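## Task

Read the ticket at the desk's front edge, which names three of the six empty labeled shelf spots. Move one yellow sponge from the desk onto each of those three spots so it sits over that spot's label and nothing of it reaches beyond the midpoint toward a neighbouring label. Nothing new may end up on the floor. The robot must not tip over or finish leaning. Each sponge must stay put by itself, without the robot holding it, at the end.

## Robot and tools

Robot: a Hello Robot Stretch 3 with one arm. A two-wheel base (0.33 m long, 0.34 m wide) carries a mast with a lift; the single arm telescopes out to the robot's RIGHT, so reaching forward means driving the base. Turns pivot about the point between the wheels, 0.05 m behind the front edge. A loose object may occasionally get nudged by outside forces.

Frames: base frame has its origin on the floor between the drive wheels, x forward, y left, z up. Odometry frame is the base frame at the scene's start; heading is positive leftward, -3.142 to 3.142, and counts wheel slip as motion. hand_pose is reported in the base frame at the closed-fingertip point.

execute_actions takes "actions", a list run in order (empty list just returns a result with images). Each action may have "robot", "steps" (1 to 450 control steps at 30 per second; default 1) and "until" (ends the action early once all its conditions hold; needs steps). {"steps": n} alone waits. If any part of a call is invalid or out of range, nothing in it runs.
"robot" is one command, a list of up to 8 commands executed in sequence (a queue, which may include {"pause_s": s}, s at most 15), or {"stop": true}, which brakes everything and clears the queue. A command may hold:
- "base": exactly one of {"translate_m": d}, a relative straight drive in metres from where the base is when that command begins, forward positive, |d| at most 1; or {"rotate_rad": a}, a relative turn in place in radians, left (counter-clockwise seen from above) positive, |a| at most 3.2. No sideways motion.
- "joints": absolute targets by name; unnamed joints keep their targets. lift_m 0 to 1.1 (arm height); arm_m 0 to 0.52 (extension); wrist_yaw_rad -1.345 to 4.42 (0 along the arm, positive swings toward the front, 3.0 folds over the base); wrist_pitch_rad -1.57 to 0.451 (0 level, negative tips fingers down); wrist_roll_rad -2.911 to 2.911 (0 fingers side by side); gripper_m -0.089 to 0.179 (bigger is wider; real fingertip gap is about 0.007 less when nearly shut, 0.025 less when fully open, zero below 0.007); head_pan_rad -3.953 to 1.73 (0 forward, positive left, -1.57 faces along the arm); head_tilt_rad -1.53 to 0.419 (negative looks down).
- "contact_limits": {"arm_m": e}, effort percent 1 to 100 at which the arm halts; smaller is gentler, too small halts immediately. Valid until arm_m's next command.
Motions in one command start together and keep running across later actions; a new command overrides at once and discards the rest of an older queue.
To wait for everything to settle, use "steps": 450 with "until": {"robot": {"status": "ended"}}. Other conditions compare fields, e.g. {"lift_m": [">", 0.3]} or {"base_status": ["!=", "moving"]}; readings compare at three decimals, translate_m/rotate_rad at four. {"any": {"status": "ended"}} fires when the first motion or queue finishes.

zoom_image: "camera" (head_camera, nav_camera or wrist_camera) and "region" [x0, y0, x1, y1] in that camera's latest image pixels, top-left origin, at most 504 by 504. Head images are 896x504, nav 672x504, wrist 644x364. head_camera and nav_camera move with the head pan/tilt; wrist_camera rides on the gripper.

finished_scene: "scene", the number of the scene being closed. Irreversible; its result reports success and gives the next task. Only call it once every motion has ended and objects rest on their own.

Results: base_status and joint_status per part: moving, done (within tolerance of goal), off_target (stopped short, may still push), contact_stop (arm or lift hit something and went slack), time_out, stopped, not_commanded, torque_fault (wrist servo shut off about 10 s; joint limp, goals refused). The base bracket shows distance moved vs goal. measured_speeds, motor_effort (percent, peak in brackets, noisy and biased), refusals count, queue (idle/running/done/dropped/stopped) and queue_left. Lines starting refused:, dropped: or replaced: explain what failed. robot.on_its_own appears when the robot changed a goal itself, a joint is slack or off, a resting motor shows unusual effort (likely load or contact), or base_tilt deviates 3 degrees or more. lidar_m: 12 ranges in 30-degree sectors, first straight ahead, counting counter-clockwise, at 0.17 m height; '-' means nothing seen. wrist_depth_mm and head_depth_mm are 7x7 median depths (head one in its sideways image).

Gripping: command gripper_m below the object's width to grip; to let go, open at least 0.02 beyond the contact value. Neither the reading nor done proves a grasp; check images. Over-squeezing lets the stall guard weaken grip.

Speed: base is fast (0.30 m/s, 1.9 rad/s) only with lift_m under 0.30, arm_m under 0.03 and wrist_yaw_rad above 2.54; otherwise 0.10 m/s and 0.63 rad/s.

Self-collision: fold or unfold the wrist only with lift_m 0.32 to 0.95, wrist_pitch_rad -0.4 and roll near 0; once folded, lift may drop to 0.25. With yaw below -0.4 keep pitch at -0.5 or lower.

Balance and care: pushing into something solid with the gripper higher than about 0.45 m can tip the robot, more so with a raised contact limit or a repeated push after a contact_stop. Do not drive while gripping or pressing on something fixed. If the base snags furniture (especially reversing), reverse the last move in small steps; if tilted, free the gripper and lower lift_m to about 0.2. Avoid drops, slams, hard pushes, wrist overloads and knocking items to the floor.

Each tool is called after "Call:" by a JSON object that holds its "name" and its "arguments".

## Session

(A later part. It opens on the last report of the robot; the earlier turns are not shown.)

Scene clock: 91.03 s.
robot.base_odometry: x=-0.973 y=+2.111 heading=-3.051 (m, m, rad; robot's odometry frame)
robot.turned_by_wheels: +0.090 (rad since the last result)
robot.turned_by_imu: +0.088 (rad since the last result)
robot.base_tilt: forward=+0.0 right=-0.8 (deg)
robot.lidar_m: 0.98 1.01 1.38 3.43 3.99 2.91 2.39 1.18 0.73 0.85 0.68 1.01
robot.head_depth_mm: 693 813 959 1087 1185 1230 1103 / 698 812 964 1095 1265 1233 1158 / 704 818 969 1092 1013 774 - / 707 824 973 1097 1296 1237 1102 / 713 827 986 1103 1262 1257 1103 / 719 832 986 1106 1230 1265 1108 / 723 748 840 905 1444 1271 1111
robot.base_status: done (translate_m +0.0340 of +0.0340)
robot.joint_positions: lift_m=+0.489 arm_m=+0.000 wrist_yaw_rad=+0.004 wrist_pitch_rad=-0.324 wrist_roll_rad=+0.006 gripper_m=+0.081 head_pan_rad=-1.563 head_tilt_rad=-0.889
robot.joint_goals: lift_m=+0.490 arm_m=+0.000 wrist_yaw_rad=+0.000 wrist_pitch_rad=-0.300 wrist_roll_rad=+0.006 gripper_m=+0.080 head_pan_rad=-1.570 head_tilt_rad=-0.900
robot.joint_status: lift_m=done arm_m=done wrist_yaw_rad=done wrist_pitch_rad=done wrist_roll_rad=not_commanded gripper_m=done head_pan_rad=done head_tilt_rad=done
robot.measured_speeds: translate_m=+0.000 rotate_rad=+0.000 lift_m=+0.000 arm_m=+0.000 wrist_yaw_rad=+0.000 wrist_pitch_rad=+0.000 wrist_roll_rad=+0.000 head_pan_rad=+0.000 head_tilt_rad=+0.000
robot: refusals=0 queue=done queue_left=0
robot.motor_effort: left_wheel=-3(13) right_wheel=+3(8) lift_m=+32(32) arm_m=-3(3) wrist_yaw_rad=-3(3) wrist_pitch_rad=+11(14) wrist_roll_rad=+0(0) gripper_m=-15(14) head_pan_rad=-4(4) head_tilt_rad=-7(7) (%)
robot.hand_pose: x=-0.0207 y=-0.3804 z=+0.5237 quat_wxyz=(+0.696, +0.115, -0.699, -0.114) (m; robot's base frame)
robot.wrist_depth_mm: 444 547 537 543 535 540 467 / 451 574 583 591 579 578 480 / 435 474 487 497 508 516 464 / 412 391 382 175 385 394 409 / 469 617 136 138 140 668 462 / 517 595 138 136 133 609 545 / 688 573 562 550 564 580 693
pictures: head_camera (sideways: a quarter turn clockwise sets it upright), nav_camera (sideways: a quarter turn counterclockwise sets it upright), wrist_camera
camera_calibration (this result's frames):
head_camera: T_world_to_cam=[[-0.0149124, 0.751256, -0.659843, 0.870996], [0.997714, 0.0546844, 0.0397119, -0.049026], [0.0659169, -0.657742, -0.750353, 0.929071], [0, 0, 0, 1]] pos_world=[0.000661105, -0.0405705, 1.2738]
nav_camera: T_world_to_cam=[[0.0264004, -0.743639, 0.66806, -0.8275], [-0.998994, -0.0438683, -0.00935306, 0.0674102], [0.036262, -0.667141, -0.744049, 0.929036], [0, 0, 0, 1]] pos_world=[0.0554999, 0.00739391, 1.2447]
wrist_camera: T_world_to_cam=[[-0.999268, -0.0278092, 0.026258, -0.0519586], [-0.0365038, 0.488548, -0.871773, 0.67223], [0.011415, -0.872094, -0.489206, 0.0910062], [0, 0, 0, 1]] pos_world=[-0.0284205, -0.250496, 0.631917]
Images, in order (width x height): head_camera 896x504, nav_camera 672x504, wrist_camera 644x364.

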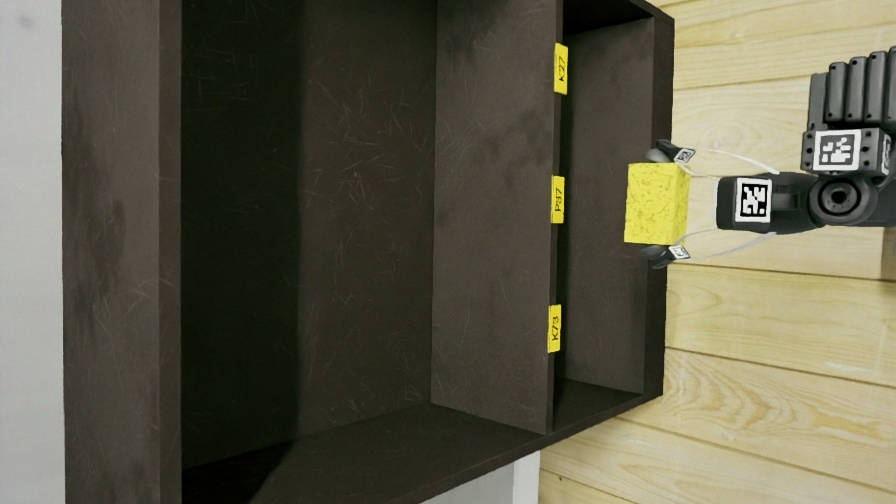

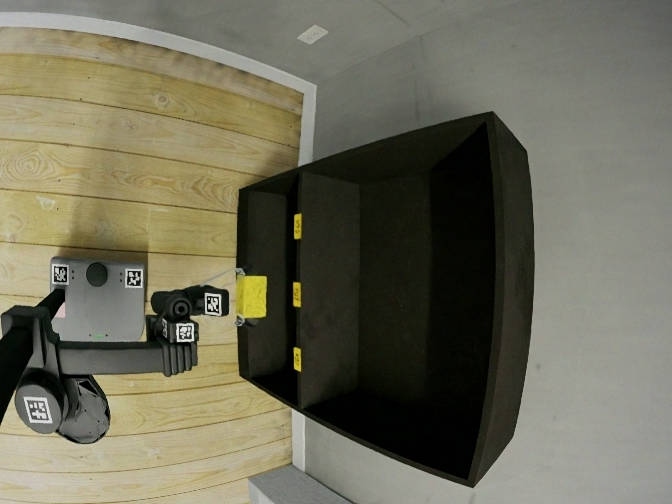

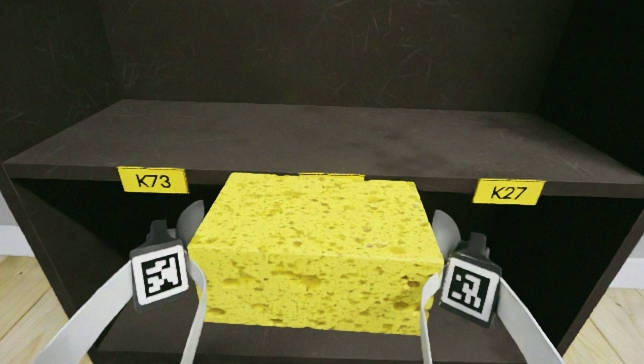

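Call:
{"name": "execute_actions", "arguments": {"actions": [{"robot":[{"joints":{"arm_m":0.29}},{"joints":{"lift_m":0.45}}],"steps":450,"until":{"robot":{"status":"ended"}}}]}}

Scene clock: 95.57 s.
robot.base_odometry: x=-0.973 y=+2.111 heading=-3.051 (m, m, rad; robot's odometry frame)
robot.turned_by_wheels: +0.000 (rad since the last result)
robot.turned_by_imu: -0.001 (rad since the last result)
robot.base_tilt: forward=-0.1 right=-0.6 (deg)
robot.lidar_m: 0.98 1.01 1.38 3.43 3.98 2.91 2.38 1.18 0.73 0.85 0.68 1.02
robot.head_depth_mm: 695 813 959 1096 1188 1233 1096 / 699 817 966 1093 1016 1229 - / 704 820 969 1101 - 1234 1103 / 708 821 969 1094 1292 1244 1102 / 715 829 977 1102 1267 1256 1109 / 717 828 989 1109 1225 1261 1105 / 726 747 846 911 1439 1265 1108
robot.base_status: done (translate_m +0.0340 of +0.0340)
robot.joint_positions: lift_m=+0.451 arm_m=+0.290 wrist_yaw_rad=+0.002 wrist_pitch_rad=-0.324 wrist_roll_rad=+0.006 gripper_m=+0.081 head_pan_rad=-1.563 head_tilt_rad=-0.889
robot.joint_goals: lift_m=+0.450 arm_m=+0.290 wrist_yaw_rad=+0.000 wrist_pitch_rad=-0.300 wrist_roll_rad=+0.006 gripper_m=+0.080 head_pan_rad=-1.570 head_tilt_rad=-0.900
robot.joint_status: lift_m=done arm_m=done wrist_yaw_rad=done wrist_pitch_rad=done wrist_roll_rad=not_commanded gripper_m=done head_pan_rad=done head_tilt_rad=done
robot.measured_speeds: translate_m=+0.000 rotate_rad=+0.000 lift_m=+0.000 arm_m=+0.000 wrist_yaw_rad=+0.000 wrist_pitch_rad=+0.000 wrist_roll_rad=+0.000 head_pan_rad=+0.000 head_tilt_rad=+0.000
robot: refusals=0 queue=done queue_left=0
robot.motor_effort: left_wheel=-3(3) right_wheel=+2(3) lift_m=+14(32) arm_m=+4(4) wrist_yaw_rad=-1(3) wrist_pitch_rad=+11(11) wrist_roll_rad=+0(0) gripper_m=-14(15) head_pan_rad=-3(4) head_tilt_rad=-7(7) (%)
robot.hand_pose: x=-0.0210 y=-0.6699 z=+0.4847 quat_wxyz=(+0.696, +0.115, -0.699, -0.114) (m; robot's base frame)
robot.wrist_depth_mm: 284 281 282 282 278 277 277 / 304 304 300 303 301 302 298 / 325 323 329 327 327 323 321 / 267 273 261 176 285 290 297 / 211 222 136 138 139 227 230 / 176 183 138 135 133 189 187 / - 151 149 149 151 155 159
pictures: head_camera (sideways: a quarter turn clockwise sets it upright), nav_camera (sideways: a quarter turn counterclockwise sets it upright), wrist_camera
camera_calibration (this result's frames):
head_camera: T_world_to_cam=[[-0.0149125, 0.751256, -0.659843, 0.870996], [0.997714, 0.0546845, 0.0397119, -0.049026], [0.065917, -0.657742, -0.750354, 0.929071], [0, 0, 0, 1]] pos_world=[0.00066111, -0.0405705, 1.2738]
nav_camera: T_world_to_cam=[[0.0264005, -0.743639, 0.66806, -0.8275], [-0.998994, -0.0438685, -0.00935306, 0.0674102], [0.0362621, -0.667141, -0.744049, 0.929036], [0, 0, 0, 1]] pos_world=[0.0554999, 0.00739393, 1.2447]
wrist_camera: T_world_to_cam=[[-0.99931, -0.0262756, 0.0262588, -0.0583201], [-0.0357544, 0.488575, -0.871789, 0.779723], [0.0100774, -0.872126, -0.489177, -0.180535], [0, 0, 0, 1]] pos_world=[-0.0285819, -0.539935, 0.592972]
Images, in order (width x height): head_camera 896x504, nav_camera 672x504, wrist_camera 644x364.

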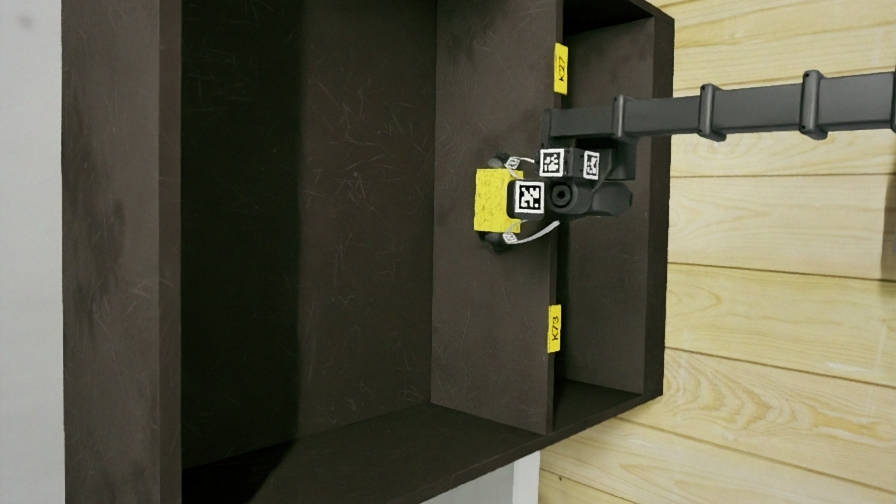

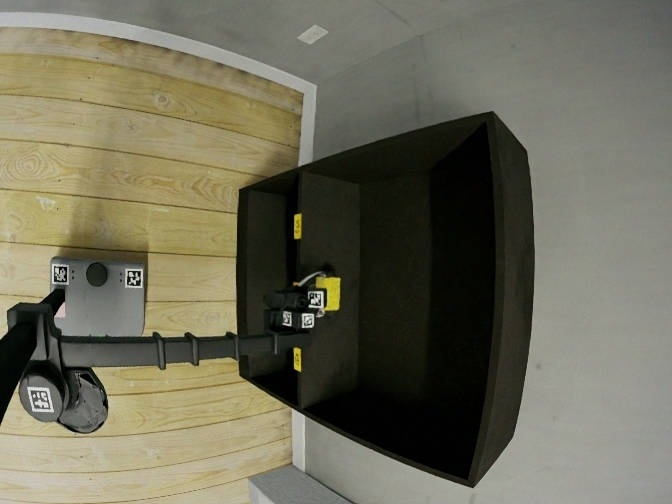

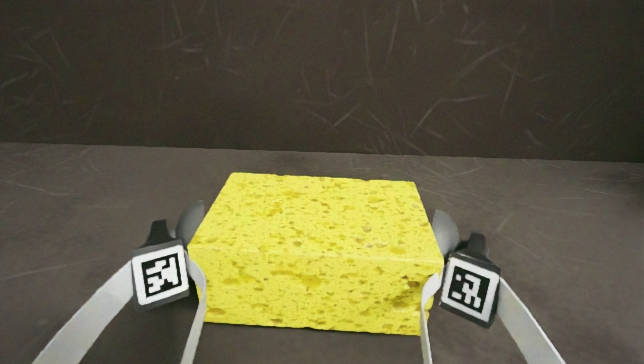

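Call:
{"name": "execute_actions", "arguments": {"actions": [{"robot":[{"joints":{"lift_m":0.444}},{"joints":{"gripper_m":0.15}},{"joints":{"arm_m":0.0,"lift_m":0.46}}],"steps":450,"until":{"robot":{"status":"ended"}}}]}}

Call:
{"name": "execute_actions", "arguments": {"actions": [{"robot":[{"joints":{"wrist_yaw_rad":2.62,"wrist_pitch_rad":-0.4,"lift_m":0.34,"gripper_m":0.08}},{"base":{"rotate_rad":1.822},"joints":{"lift_m":0.285}}],"steps":450,"until":{"robot":{"status":"ended"}}},{"robot":{"base":{"translate_m":1.0}},"steps":300,"until":{"robot":{"translate_m":[">",0.75]}}},{"robot":{"base":{"translate_m":1.0}},"steps":300,"until":{"robot":{"translate_m":[">",0.75]}}},{"robot":{"base":{"translate_m":1.0}},"steps":300,"until":{"robot":{"translate_m":[">",0.2]}}},{"robot":[{"base":{"translate_m":0.95}},{"base":{"rotate_rad":1.27}},{"joints":{"lift_m":0.8}},{"joints":{"wrist_yaw_rad":-0.33,"wrist_pitch_rad":-0.3,"gripper_m":0.175}}],"steps":450,"until":{"robot":{"status":"ended"}}}]}}

Scene clock: 101.23 s.
robot.base_odometry: x=-0.973 y=+2.111 heading=-3.051 (m, m, rad; robot's odometry frame)
robot.turned_by_wheels: +0.000 (rad since the last result)
robot.turned_by_imu: -0.002 (rad since the last result)
robot.base_tilt: forward=+0.0 right=-0.6 (deg)
robot.lidar_m: 0.98 1.02 1.38 3.44 3.99 2.92 2.38 1.18 0.73 0.85 0.68 1.02
robot.head_depth_mm: 694 809 958 1088 1177 1229 1099 / 697 811 964 1087 1260 1232 1143 / 706 820 971 1093 1261 1254 - / 708 826 979 1099 1294 1244 1102 / 712 823 981 1115 1261 1263 1112 / 719 831 987 1105 1236 1269 1110 / 722 746 844 903 1449 1263 1113
robot.base_status: done (translate_m +0.0340 of +0.0340)
robot.joint_positions: lift_m=+0.459 arm_m=+0.000 wrist_yaw_rad=+0.002 wrist_pitch_rad=-0.323 wrist_roll_rad=+0.006 gripper_m=+0.150 head_pan_rad=-1.563 head_tilt_rad=-0.889
robot.joint_goals: lift_m=+0.460 arm_m=+0.000 wrist_yaw_rad=+0.000 wrist_pitch_rad=-0.300 wrist_roll_rad=+0.006 gripper_m=+0.150 head_pan_rad=-1.570 head_tilt_rad=-0.900
robot.joint_status: lift_m=done arm_m=done wrist_yaw_rad=done wrist_pitch_rad=done wrist_roll_rad=not_commanded gripper_m=done head_pan_rad=done head_tilt_rad=done
robot.measured_speeds: translate_m=+0.000 rotate_rad=+0.000 lift_m=+0.000 arm_m=+0.000 wrist_yaw_rad=+0.000 wrist_pitch_rad=+0.000 wrist_roll_rad=+0.000 head_pan_rad=+0.000 head_tilt_rad=+0.000
robot: refusals=0 queue=done queue_left=0
robot.motor_effort: left_wheel=-3(3) right_wheel=+2(2) lift_m=+32(33) arm_m=-3(5) wrist_yaw_rad=-2(1) wrist_pitch_rad=+11(11) wrist_roll_rad=+0(0) gripper_m=+1(100) head_pan_rad=-3(3) head_tilt_rad=-7(7) (%)
robot.hand_pose: x=-0.0211 y=-0.3806 z=+0.4939 quat_wxyz=(+0.696, +0.114, -0.700, -0.114) (m; robot's base frame)
robot.wrist_depth_mm: 442 547 549 543 543 540 475 / 447 580 572 569 567 577 476 / 396 401 410 401 429 442 424 / 448 596 695 681 684 569 417 / 465 635 735 753 745 651 464 / 747 625 646 649 665 - 538 / 599 566 564 560 554 553 678
pictures: head_camera (sideways: a quarter turn clockwise sets it upright), nav_camera (sideways: a quarter turn counterclockwise sets it upright), wrist_camera
camera_calibration (this result's frames):
head_camera: T_world_to_cam=[[-0.0149125, 0.751256, -0.659843, 0.870996], [0.997714, 0.0546845, 0.0397119, -0.049026], [0.065917, -0.657742, -0.750354, 0.929071], [0, 0, 0, 1]] pos_world=[0.00066111, -0.0405705, 1.2738]
nav_camera: T_world_to_cam=[[0.0264005, -0.743639, 0.66806, -0.8275], [-0.998994, -0.0438685, -0.00935307, 0.0674102], [0.0362621, -0.667141, -0.744049, 0.929036], [0, 0, 0, 1]] pos_world=[0.0554999, 0.00739393, 1.2447]
wrist_camera: T_world_to_cam=[[-0.999314, -0.0261094, 0.0262818, -0.05094], [-0.0356837, 0.487754, -0.872252, 0.646284], [0.0099549, -0.872591, -0.48835, 0.0757075], [0, 0, 0, 1]] pos_world=[-0.0285968, -0.250496, 0.602033]
Images, in order (width x height): head_camera 896x504, nav_camera 672x504, wrist_camera 644x364.

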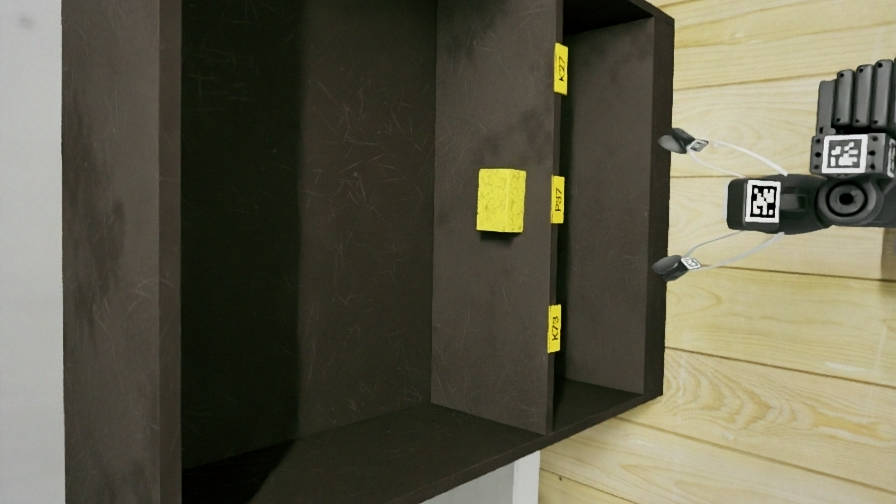

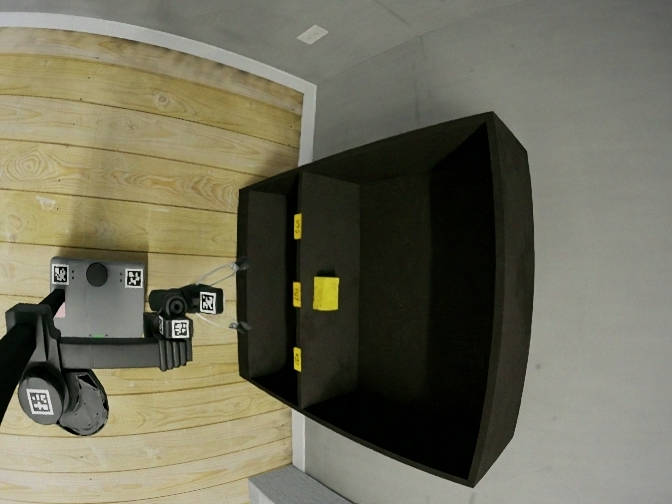

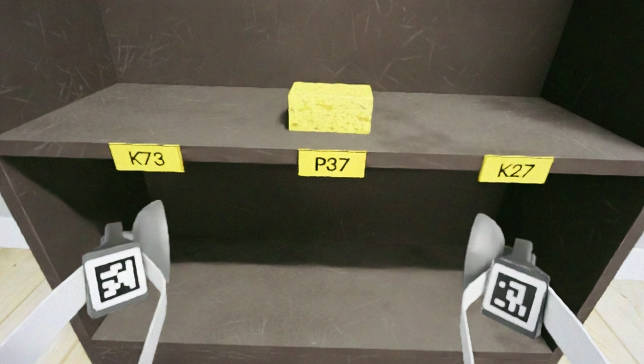

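Scene clock: 126.97 s.
robot.base_odometry: x=-0.080 y=-0.404 heading=+0.040 (m, m, rad; robot's odometry frame)
robot.turned_by_wheels: +3.092 (rad since the last result)
robot.turned_by_imu: +3.071 (rad since the last result)
robot.base_tilt: forward=+0.0 right=-0.6 (deg)
robot.lidar_m: 2.15 2.20 2.89 3.22 2.45 1.71 1.61 1.65 0.93 1.29 0.77 1.13
robot.head_depth_mm: 1087 1178 937 757 1384 - - / 1098 1185 938 759 1535 - - / 1090 1188 949 763 1499 - 1066 / 1095 1203 949 763 1467 1264 1106 / 1096 1197 949 764 1436 1261 1097 / 1097 1201 954 766 1438 1265 1110 / 1095 1210 958 770 1442 1270 1114
robot.base_status: done (rotate_rad +1.2699 of +1.2700)
robot.joint_positions: lift_m=+0.799 arm_m=+0.000 wrist_yaw_rad=-0.326 wrist_pitch_rad=-0.324 wrist_roll_rad=+0.006 gripper_m=+0.175 head_pan_rad=-1.563 head_tilt_rad=-0.889
robot.joint_goals: lift_m=+0.800 arm_m=+0.000 wrist_yaw_rad=-0.330 wrist_pitch_rad=-0.300 wrist_roll_rad=+0.006 gripper_m=+0.175 head_pan_rad=-1.570 head_tilt_rad=-0.900
robot.joint_status: lift_m=done arm_m=done wrist_yaw_rad=done wrist_pitch_rad=done wrist_roll_rad=not_commanded gripper_m=done head_pan_rad=done head_tilt_rad=done
robot.measured_speeds: translate_m=+0.000 rotate_rad=+0.000 lift_m=+0.000 arm_m=+0.000 wrist_yaw_rad=+0.000 wrist_pitch_rad=+0.000 wrist_roll_rad=+0.000 head_pan_rad=+0.000 head_tilt_rad=+0.000
robot: refusals=0 queue=done queue_left=0
robot.motor_effort: left_wheel=-3(12) right_wheel=+2(10) lift_m=+32(33) arm_m=-3(4) wrist_yaw_rad=-3(3) wrist_pitch_rad=+11(9) wrist_roll_rad=+0(0) gripper_m=+1(100) head_pan_rad=-3(3) head_tilt_rad=-7(7) (%)
robot.hand_pose: x=-0.0969 y=-0.3680 z=+0.8338 quat_wxyz=(+0.668, -0.001, -0.709, -0.226) (m; robot's base frame)
robot.wrist_depth_mm: 797 859 925 - - - - / 813 889 978 995 - - - / 585 582 599 618 527 - - / 355 429 413 443 454 467 - / 335 349 349 352 371 - - / - 291 312 - - - - / 964 - - - - - -
pictures: head_camera (sideways: a quarter turn clockwise sets it upright), nav_camera (sideways: a quarter turn counterclockwise sets it upright), wrist_camera
camera_calibration (this result's frames):
head_camera: T_world_to_cam=[[-0.0148397, 0.751281, -0.659815, 0.87096], [0.997719, 0.0545861, 0.0397137, -0.0490283], [0.0658529, -0.657721, -0.750378, 0.929103], [0, 0, 0, 1]] pos_world=[0.000657161, -0.040569, 1.2738]
nav_camera: T_world_to_cam=[[0.0263284, -0.743666, 0.668033, -0.827464], [-0.998998, -0.0437711, -0.0093544, 0.067412], [0.036197, -0.667117, -0.744073, 0.929068], [0, 0, 0, 1]] pos_world=[0.0555006, 0.00739123, 1.2447]
wrist_camera: T_world_to_cam=[[-0.954356, 0.297514, 0.0262723, -0.011907], [0.123613, 0.473529, -0.872061, 0.944005], [-0.271891, -0.829009, -0.488692, 0.24238], [0, 0, 0, 1]] pos_world=[-0.0621537, -0.242537, 0.941992]
Images, in order (width x height): head_camera 896x504, nav_camera 672x504, wrist_camera 644x364.

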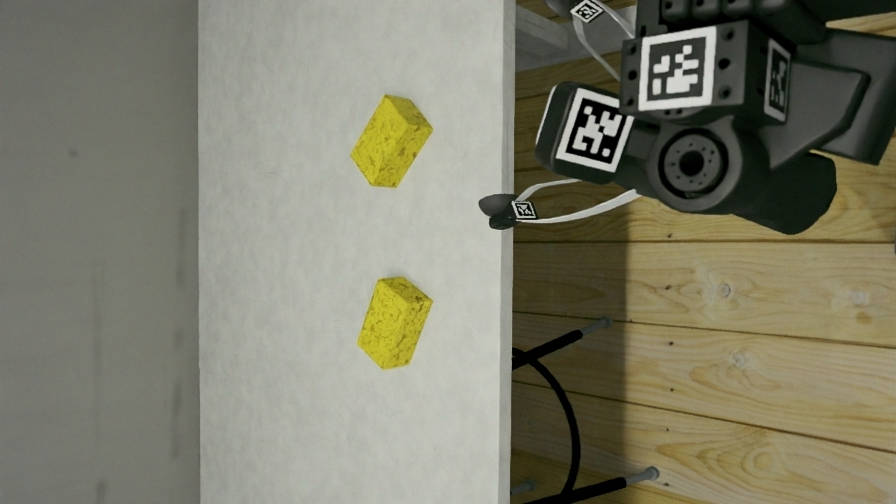

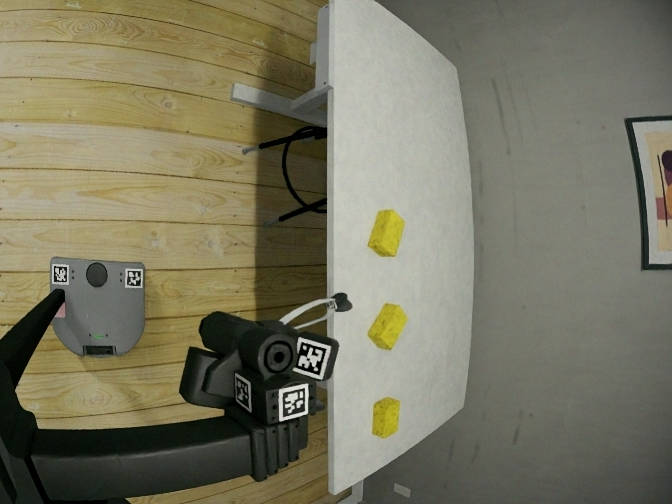

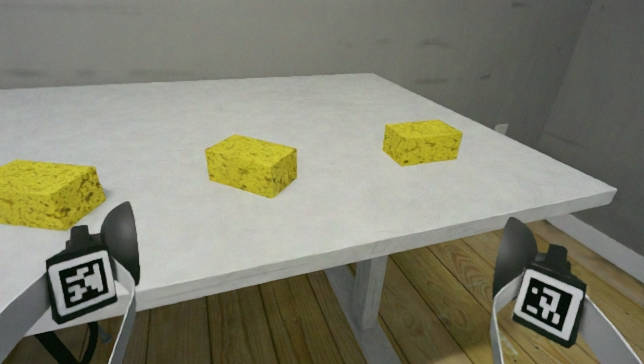

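Call:
{"name": "execute_actions", "arguments": {"actions": [{"robot":[{"base":{"translate_m":0.246},"joints":{"wrist_yaw_rad":-0.4,"arm_m":0.265,"lift_m":0.775}}],"steps":450,"until":{"robot":{"status":"ended"}}}]}}

Scene clock: 131.77 s.
robot.base_odometry: x=+0.165 y=-0.394 heading=+0.040 (m, m, rad; robot's odometry frame)
robot.turned_by_wheels: +0.000 (rad since the last result)
robot.turned_by_imu: -0.001 (rad since the last result)
robot.base_tilt: forward=-0.1 right=-0.8 (deg)
robot.lidar_m: 1.90 1.95 2.57 3.25 2.82 1.96 1.86 1.90 1.05 0.72 0.67 1.69
robot.head_depth_mm: 1081 1183 972 - - 1229 1077 / 1073 1184 1007 700 1435 1260 1100 / 1077 1192 980 707 1438 1265 1102 / 1081 1190 948 763 1437 1263 1112 / 1080 1197 952 766 1473 1257 1106 / 1082 1193 950 769 1441 1261 1109 / 1086 1206 957 772 1401 1259 1105
robot.base_status: done (translate_m +0.2460 of +0.2460)
robot.joint_positions: lift_m=+0.776 arm_m=+0.265 wrist_yaw_rad=-0.398 wrist_pitch_rad=-0.323 wrist_roll_rad=+0.006 gripper_m=+0.175 head_pan_rad=-1.563 head_tilt_rad=-0.889
robot.joint_goals: lift_m=+0.775 arm_m=+0.265 wrist_yaw_rad=-0.400 wrist_pitch_rad=-0.300 wrist_roll_rad=+0.006 gripper_m=+0.175 head_pan_rad=-1.570 head_tilt_rad=-0.900
robot.joint_status: lift_m=done arm_m=done wrist_yaw_rad=done wrist_pitch_rad=done wrist_roll_rad=not_commanded gripper_m=done head_pan_rad=done head_tilt_rad=done
robot.measured_speeds: translate_m=+0.000 rotate_rad=+0.000 lift_m=+0.000 arm_m=+0.000 wrist_yaw_rad=+0.000 wrist_pitch_rad=+0.000 wrist_roll_rad=+0.000 head_pan_rad=+0.000 head_tilt_rad=+0.000
robot: refusals=0 queue=done queue_left=0
robot.motor_effort: left_wheel=-3(4) right_wheel=+2(7) lift_m=+15(32) arm_m=+5(5) wrist_yaw_rad=-1(4) wrist_pitch_rad=+10(11) wrist_roll_rad=+0(0) gripper_m=+1(1) head_pan_rad=-4(2) head_tilt_rad=-7(7) (%)
robot.hand_pose: x=-0.1127 y=-0.6266 z=+0.8100 quat_wxyz=(+0.660, -0.027, -0.708, -0.250) (m; robot's base frame)
robot.wrist_depth_mm: 573 629 685 789 868 - - / 604 654 735 813 890 - - / 504 521 532 537 563 573 580 / 378 382 387 397 402 408 418 / 313 309 308 311 316 279 251 / - 244 203 198 261 262 249 / 211 213 166 169 214 219 220
pictures: head_camera (sideways: a quarter turn clockwise sets it upright), nav_camera (sideways: a quarter turn counterclockwise sets it upright), wrist_camera
camera_calibration (this result's frames):
head_camera: T_world_to_cam=[[-0.0148397, 0.751281, -0.659815, 0.87096], [0.997719, 0.0545861, 0.0397137, -0.0490283], [0.0658529, -0.657721, -0.750378, 0.929103], [0, 0, 0, 1]] pos_world=[0.000657161, -0.040569, 1.2738]
nav_camera: T_world_to_cam=[[0.0263284, -0.743666, 0.668033, -0.827464], [-0.998998, -0.0437711, -0.0093544, 0.067412], [0.036197, -0.667117, -0.744073, 0.929069], [0, 0, 0, 1]] pos_world=[0.0555006, 0.00739123, 1.2447]
wrist_camera: T_world_to_cam=[[-0.930674, 0.364903, 0.0262863, 0.0954999], [0.156911, 0.463036, -0.87234, 1.04502], [-0.330491, -0.807739, -0.488193, 0.018455], [0, 0, 0, 1]] pos_world=[-0.0689962, -0.503823, 0.918111]
Images, in order (width x height): head_camera 896x504, nav_camera 672x504, wrist_camera 644x364.

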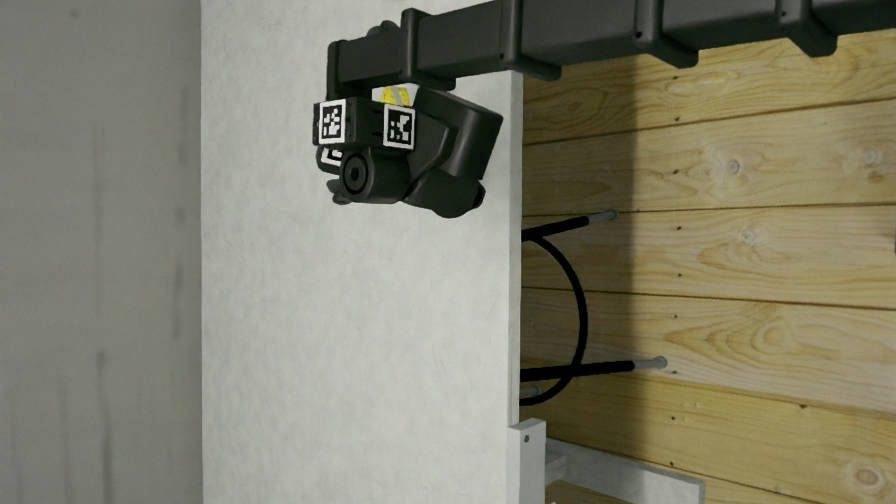

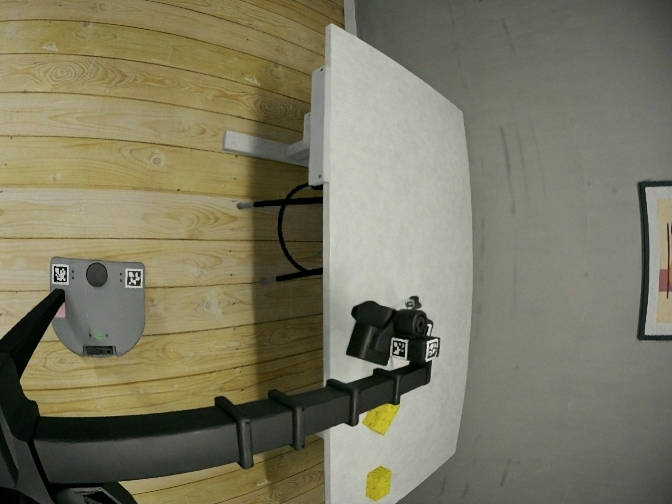

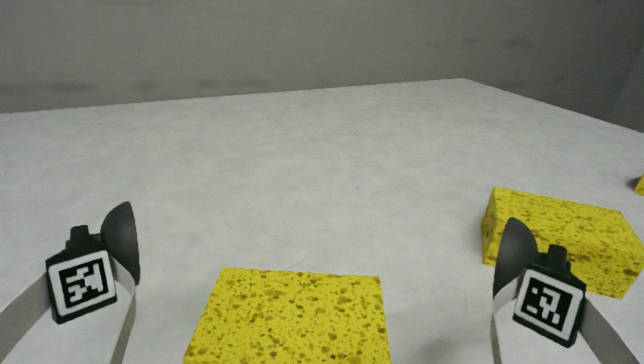

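Call:
{"name": "execute_actions", "arguments": {"actions": [{"robot":[{"joints":{"wrist_yaw_rad":-0.35,"arm_m":0.26,"lift_m":0.71}},{"joints":{"gripper_m":0.08}},{"joints":{"lift_m":0.76}},{"joints":{"lift_m":0.79,"arm_m":0.0,"wrist_yaw_rad":2.62,"wrist_pitch_rad":-0.4}},{"base":{"rotate_rad":1.912},"joints":{"lift_m":0.285}}],"steps":450,"until":{"robot":{"status":"ended"}}}]}}

Scene clock: 144.20 s.
robot.base_odometry: x=+0.165 y=-0.394 heading=+1.952 (m, m, rad; robot's odometry frame)
robot.turned_by_wheels: +1.912 (rad since the last result)
robot.turned_by_imu: +1.903 (rad since the last result)
robot.base_tilt: forward=+0.0 right=-0.7 (deg)
robot.lidar_m: 3.26 2.14 1.86 1.86 1.46 0.72 0.67 0.97 1.91 1.91 2.24 3.11
robot.head_depth_mm: 1570 1791 2026 1734 1455 1258 1096 / 1624 1863 2085 1763 1458 1257 1111 / 1678 1952 2117 1755 1462 1263 1123 / 1767 2056 2170 1743 1460 1267 1123 / 1829 2148 2172 1768 1474 1259 1108 / 1904 2218 2190 1775 1470 1275 1103 / 1983 2345 2196 1766 1473 1261 1107
robot.base_status: done (rotate_rad +1.9119 of +1.9120)
robot.joint_positions: lift_m=+0.286 arm_m=+0.000 wrist_yaw_rad=+2.617 wrist_pitch_rad=-0.415 wrist_roll_rad=+0.006 gripper_m=+0.081 head_pan_rad=-1.563 head_tilt_rad=-0.889
robot.joint_goals: lift_m=+0.285 arm_m=+0.000 wrist_yaw_rad=+2.620 wrist_pitch_rad=-0.400 wrist_roll_rad=+0.006 gripper_m=+0.080 head_pan_rad=-1.570 head_tilt_rad=-0.900
robot.joint_status: lift_m=done arm_m=done wrist_yaw_rad=done wrist_pitch_rad=done wrist_roll_rad=not_commanded gripper_m=done head_pan_rad=done head_tilt_rad=done
robot.measured_speeds: translate_m=+0.000 rotate_rad=+0.000 lift_m=+0.000 arm_m=+0.000 wrist_yaw_rad=+0.000 wrist_pitch_rad=+0.000 wrist_roll_rad=+0.000 head_pan_rad=+0.000 head_tilt_rad=+0.000
robot: refusals=0 queue=done queue_left=0
robot.motor_effort: left_wheel=-3(9) right_wheel=+3(6) lift_m=+14(33) arm_m=-4(3) wrist_yaw_rad=+2(4) wrist_pitch_rad=+7(9) wrist_roll_rad=+0(0) gripper_m=-15(100) head_pan_rad=-4(4) head_tilt_rad=-7(7) (%)
robot.hand_pose: x=+0.0913 y=+0.0492 z=+0.2988 quat_wxyz=(+0.321, +0.708, -0.039, +0.628) (m; robot's base frame)
robot.wrist_depth_mm: - - - - - - - / - - - - - - - / 893 913 924 933 937 981 974 / 701 699 689 177 751 758 759 / 577 586 136 138 140 601 617 / - - 137 133 131 515 514 / - - 413 414 415 431 443
pictures: head_camera (sideways: a quarter turn clockwise sets it upright), nav_camera (sideways: a quarter turn counterclockwise sets it upright), wrist_camera
camera_calibration (this result's frames):
head_camera: T_world_to_cam=[[-0.0148394, 0.751281, -0.659815, 0.87096], [0.997719, 0.0545857, 0.0397137, -0.0490283], [0.0658526, -0.657721, -0.750378, 0.929103], [0, 0, 0, 1]] pos_world=[0.000657146, -0.040569, 1.2738]
nav_camera: T_world_to_cam=[[0.0263281, -0.743666, 0.668032, -0.827463], [-0.998998, -0.0437707, -0.00935441, 0.067412], [0.0361968, -0.667117, -0.744073, 0.929069], [0, 0, 0, 1]] pos_world=[0.0555006, 0.00739122, 1.2447]
wrist_camera: T_world_to_cam=[[0.878121, -0.477839, 0.0239629, -0.0708409], [-0.253456, -0.507087, -0.823786, 0.324853], [0.405788, 0.71731, -0.566394, 0.263246], [0, 0, 0, 1]] pos_world=[0.037721, -0.0579505, 0.418408]
Images, in order (width x height): head_camera 896x504, nav_camera 672x504, wrist_camera 644x364.

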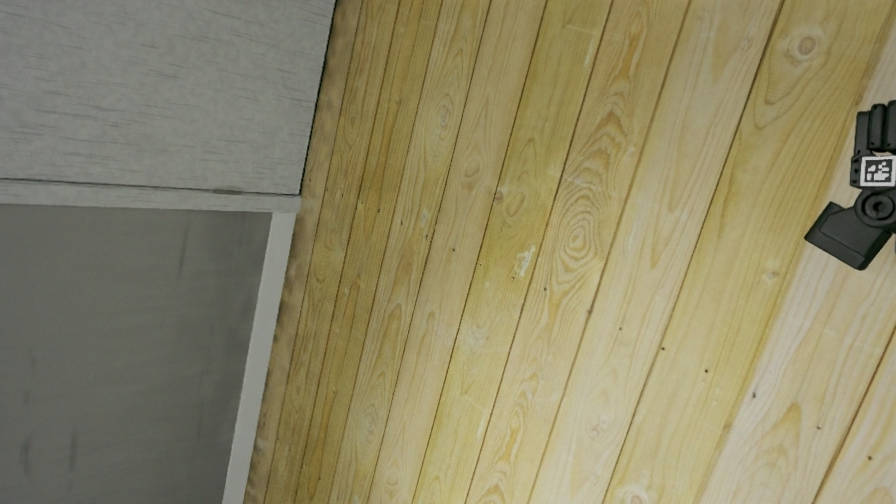

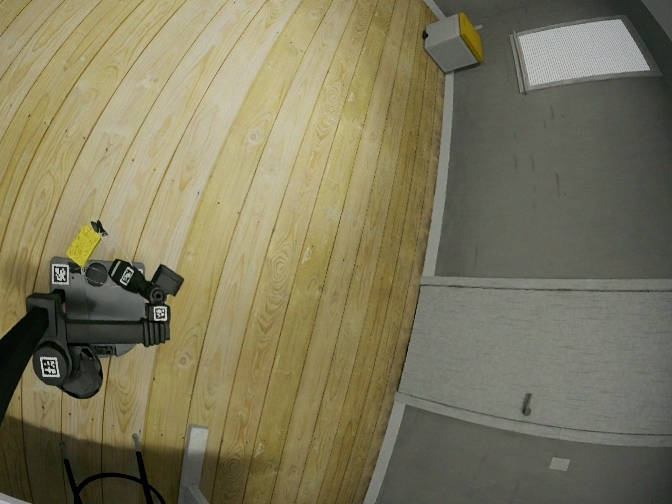

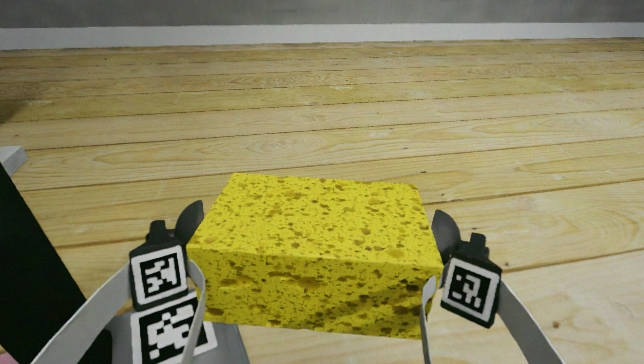

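Call:
{"name": "execute_actions", "arguments": {"actions": [{"robot":{"base":{"translate_m":1.0}},"steps":300,"until":{"robot":{"translate_m":[">",0.7]}}},{"robot":{"base":{"translate_m":1.0}},"steps":300,"until":{"robot":{"translate_m":[">",0.7]}}},{"robot":{"base":{"translate_m":1.0}},"steps":300,"until":{"robot":{"translate_m":[">",0.3]}}},{"robot":[{"base":{"translate_m":0.98}},{"base":{"rotate_rad":1.32}},{"joints":{"lift_m":0.36}},{"joints":{"lift_m":0.49,"wrist_yaw_rad":0,"wrist_pitch_rad":-0.3}}],"steps":450,"until":{"robot":{"status":"ended"}}}]}}

Scene clock: 161.30 s.
robot.base_odometry: x=-0.836 y=+2.102 heading=-3.011 (m, m, rad; robot's odometry frame)
robot.turned_by_wheels: +1.320 (rad since the last result)
robot.turned_by_imu: +1.313 (rad since the last result)
robot.base_tilt: forward=+0.0 right=-0.8 (deg)
robot.lidar_m: 1.12 1.17 1.63 3.40 3.40 2.75 2.25 1.07 0.68 0.88 0.78 1.15
robot.head_depth_mm: 703 832 934 983 1370 1258 1093 / 707 838 993 1103 1263 1255 1152 / 712 846 1002 1116 1291 769 - / 719 855 1002 1134 1296 1244 1103 / 723 855 1018 1137 1328 1263 1107 / 728 866 1026 1135 1297 1265 1109 / 735 874 1024 1093 1260 1260 1113
robot.base_status: done (rotate_rad +1.3199 of +1.3200)
robot.joint_positions: lift_m=+0.489 arm_m=+0.000 wrist_yaw_rad=+0.004 wrist_pitch_rad=-0.324 wrist_roll_rad=+0.006 gripper_m=+0.081 head_pan_rad=-1.563 head_tilt_rad=-0.890
robot.joint_goals: lift_m=+0.490 arm_m=+0.000 wrist_yaw_rad=+0.000 wrist_pitch_rad=-0.300 wrist_roll_rad=+0.006 gripper_m=+0.080 head_pan_rad=-1.570 head_tilt_rad=-0.900
robot.joint_status: lift_m=done arm_m=done wrist_yaw_rad=done wrist_pitch_rad=done wrist_roll_rad=not_commanded gripper_m=done head_pan_rad=done head_tilt_rad=done
robot.measured_speeds: translate_m=+0.000 rotate_rad=+0.000 lift_m=+0.000 arm_m=+0.000 wrist_yaw_rad=+0.000 wrist_pitch_rad=+0.000 wrist_roll_rad=+0.000 head_pan_rad=+0.000 head_tilt_rad=+0.000
robot: refusals=0 queue=done queue_left=0
robot.motor_effort: left_wheel=-3(12) right_wheel=+3(10) lift_m=+32(34) arm_m=-3(4) wrist_yaw_rad=-2(4) wrist_pitch_rad=+11(11) wrist_roll_rad=+0(0) gripper_m=-15(15) head_pan_rad=-4(2) head_tilt_rad=-7(7) (%)
robot.hand_pose: x=-0.0207 y=-0.3804 z=+0.5237 quat_wxyz=(+0.696, +0.115, -0.699, -0.114) (m; robot's base frame)
robot.wrist_depth_mm: 569 575 574 564 560 502 341 / 591 605 622 600 616 496 385 / 468 482 436 496 509 456 655 / 565 742 399 177 406 414 722 / 612 760 137 138 140 507 765 / 578 - 138 134 131 821 850 / 639 606 580 582 582 677 732
pictures: head_camera (sideways: a quarter turn clockwise sets it upright), nav_camera (sideways: a quarter turn counterclockwise sets it upright), wrist_camera
camera_calibration (this result's frames):
head_camera: T_world_to_cam=[[-0.0148265, 0.75134, -0.659749, 0.870874], [0.99772, 0.0545645, 0.0397178, -0.0490337], [0.0658404, -0.657656, -0.750435, 0.929178], [0, 0, 0, 1]] pos_world=[0.000656408, -0.0405664, 1.27379]
nav_camera: T_world_to_cam=[[0.0263154, -0.743725, 0.667967, -0.827378], [-0.998999, -0.0437521, -0.0093576, 0.0674161], [0.0361845, -0.667052, -0.744132, 0.929145], [0, 0, 0, 1]] pos_world=[0.0555007, 0.00739535, 1.2447]
wrist_camera: T_world_to_cam=[[-0.999268, -0.0278133, 0.0262655, -0.051964], [-0.0365128, 0.488584, -0.871753, 0.67223], [0.0114134, -0.872073, -0.489242, 0.0910336], [0, 0, 0, 1]] pos_world=[-0.0284199, -0.250498, 0.631921]
Images, in order (width x height): head_camera 896x504, nav_camera 672x504, wrist_camera 644x364.

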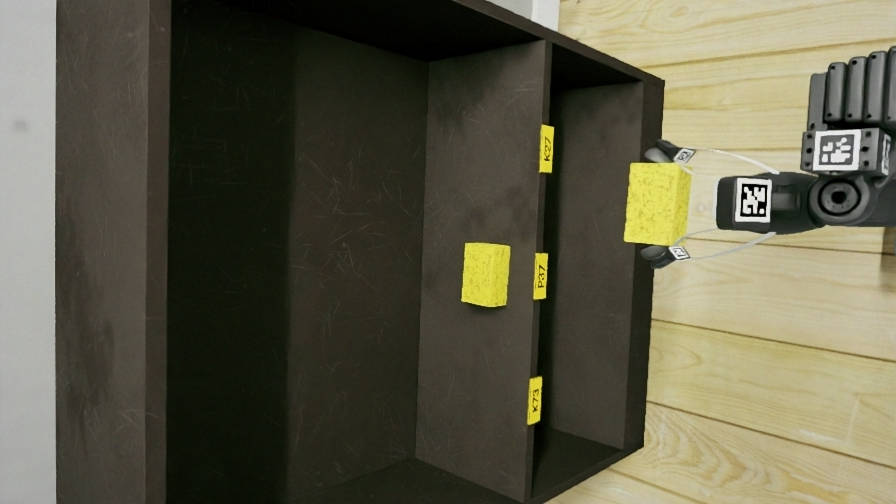

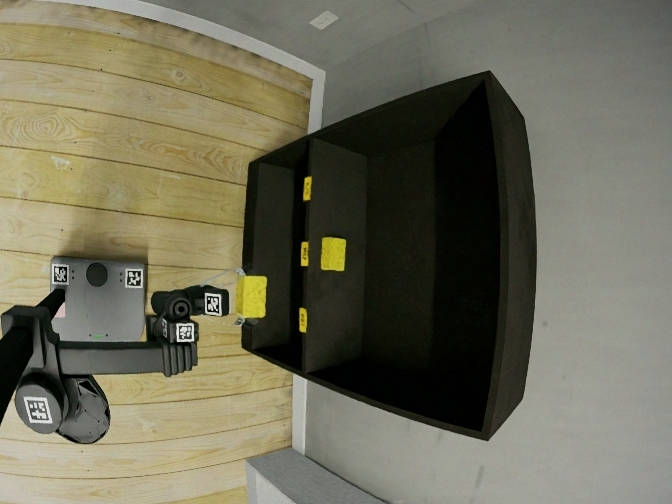

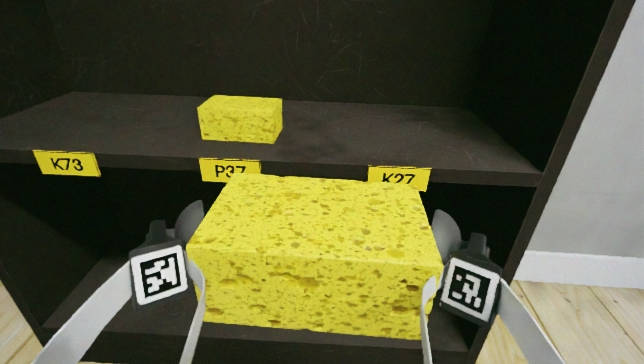

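Call:
{"name": "execute_actions", "arguments": {"actions": [{"robot":[{"base":{"translate_m":-0.083},"joints":{"arm_m":0.12}},{"joints":{"arm_m":0.31}},{"joints":{"lift_m":0.445}},{"joints":{"gripper_m":0.15}},{"joints":{"arm_m":0.0,"lift_m":0.46}}],"steps":450,"until":{"robot":{"status":"ended"}}}]}}

Scene clock: 171.77 s.
robot.base_odometry: x=-0.753 y=+2.112 heading=-3.011 (m, m, rad; robot's odometry frame)
robot.turned_by_wheels: +0.000 (rad since the last result)
robot.turned_by_imu: -0.003 (rad since the last result)
robot.base_tilt: forward=+0.1 right=-0.6 (deg)
robot.lidar_m: 1.20 1.26 1.75 3.40 3.54 2.66 2.16 1.00 0.65 0.75 0.84 1.24
robot.head_depth_mm: 704 674 769 1195 1420 1255 1097 / 708 839 966 1066 1259 1256 1143 / 713 847 1001 1117 1289 1283 - / 715 854 1016 1127 1296 1260 1103 / 721 857 1016 1134 1291 1262 1106 / 725 867 1031 1134 1325 1268 1113 / 733 873 1040 1136 1312 1265 1111
robot.base_status: done (translate_m -0.0830 of -0.0830)
robot.joint_positions: lift_m=+0.459 arm_m=+0.000 wrist_yaw_rad=+0.002 wrist_pitch_rad=-0.323 wrist_roll_rad=+0.006 gripper_m=+0.150 head_pan_rad=-1.563 head_tilt_rad=-0.890
robot.joint_goals: lift_m=+0.460 arm_m=+0.000 wrist_yaw_rad=+0.000 wrist_pitch_rad=-0.300 wrist_roll_rad=+0.006 gripper_m=+0.150 head_pan_rad=-1.570 head_tilt_rad=-0.900
robot.joint_status: lift_m=done arm_m=done wrist_yaw_rad=done wrist_pitch_rad=done wrist_roll_rad=not_commanded gripper_m=done head_pan_rad=done head_tilt_rad=done
robot.measured_speeds: translate_m=+0.000 rotate_rad=+0.000 lift_m=+0.000 arm_m=+0.000 wrist_yaw_rad=+0.000 wrist_pitch_rad=+0.000 wrist_roll_rad=+0.000 head_pan_rad=+0.000 head_tilt_rad=+0.000
robot: refusals=0 queue=done queue_left=0
robot.motor_effort: left_wheel=-2(10) right_wheel=+3(3) lift_m=+32(32) arm_m=-3(4) wrist_yaw_rad=-1(3) wrist_pitch_rad=+10(10) wrist_roll_rad=+0(0) gripper_m=+1(98) head_pan_rad=-3(4) head_tilt_rad=-7(7) (%)
robot.hand_pose: x=-0.0211 y=-0.3806 z=+0.4939 quat_wxyz=(+0.696, +0.114, -0.700, -0.114) (m; robot's base frame)
robot.wrist_depth_mm: 588 582 567 573 556 366 567 / 608 579 598 591 585 396 620 / 418 400 408 412 432 663 665 / 709 750 750 711 668 725 722 / 702 792 771 768 654 789 795 / 625 623 635 656 633 - 816 / 608 589 575 590 586 659 687
pictures: head_camera (sideways: a quarter turn clockwise sets it upright), nav_camera (sideways: a quarter turn counterclockwise sets it upright), wrist_camera
camera_calibration (this result's frames):
head_camera: T_world_to_cam=[[-0.0148264, 0.751339, -0.659749, 0.870874], [0.99772, 0.0545644, 0.0397178, -0.0490337], [0.0658404, -0.657656, -0.750435, 0.929178], [0, 0, 0, 1]] pos_world=[0.000656403, -0.0405664, 1.27379]
nav_camera: T_world_to_cam=[[0.0263153, -0.743725, 0.667967, -0.827378], [-0.998999, -0.043752, -0.00935759, 0.0674161], [0.0361844, -0.667052, -0.744132, 0.929145], [0, 0, 0, 1]] pos_world=[0.0555007, 0.00739534, 1.2447]
wrist_camera: T_world_to_cam=[[-0.999313, -0.0261173, 0.0262895, -0.0509452], [-0.0356947, 0.487777, -0.872238, 0.646269], [0.00995704, -0.872577, -0.488375, 0.0757208], [0, 0, 0, 1]] pos_world=[-0.0285958, -0.250494, 0.60202]
Images, in order (width x height): head_camera 896x504, nav_camera 672x504, wrist_camera 644x364.

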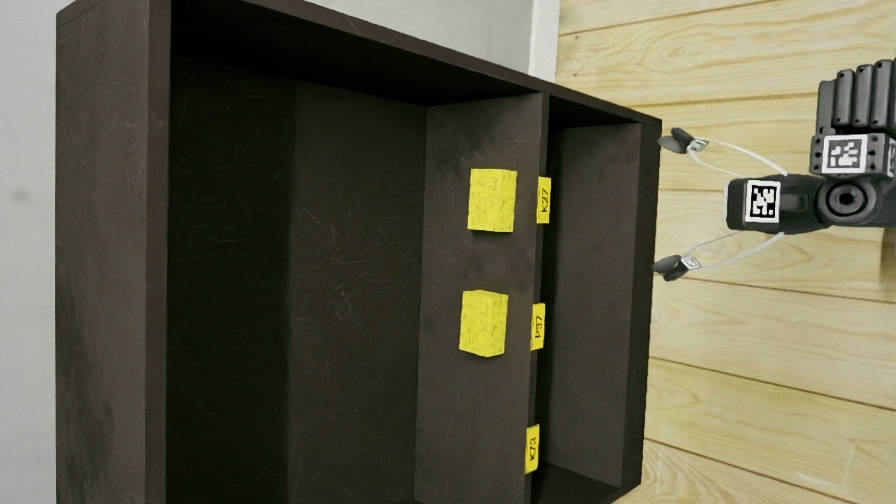

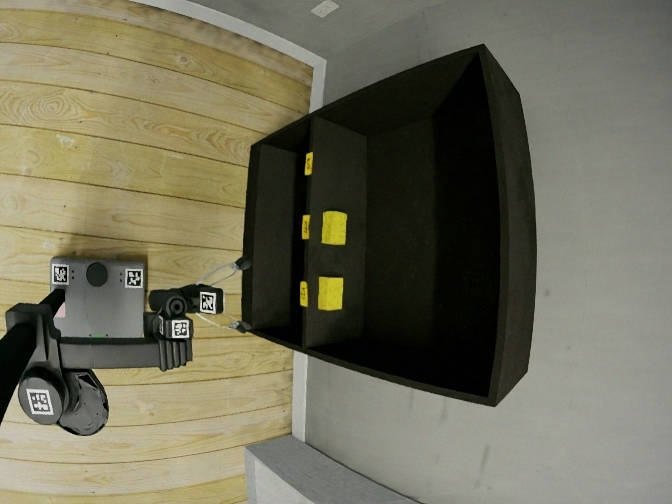

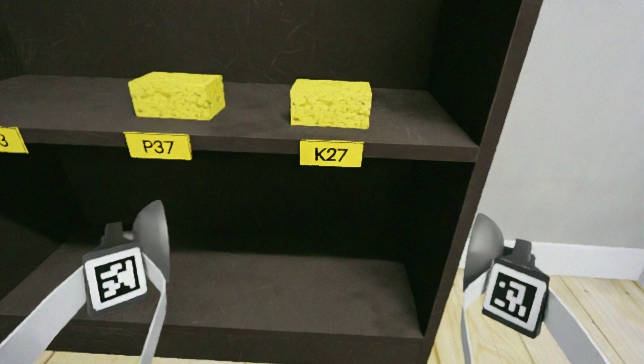

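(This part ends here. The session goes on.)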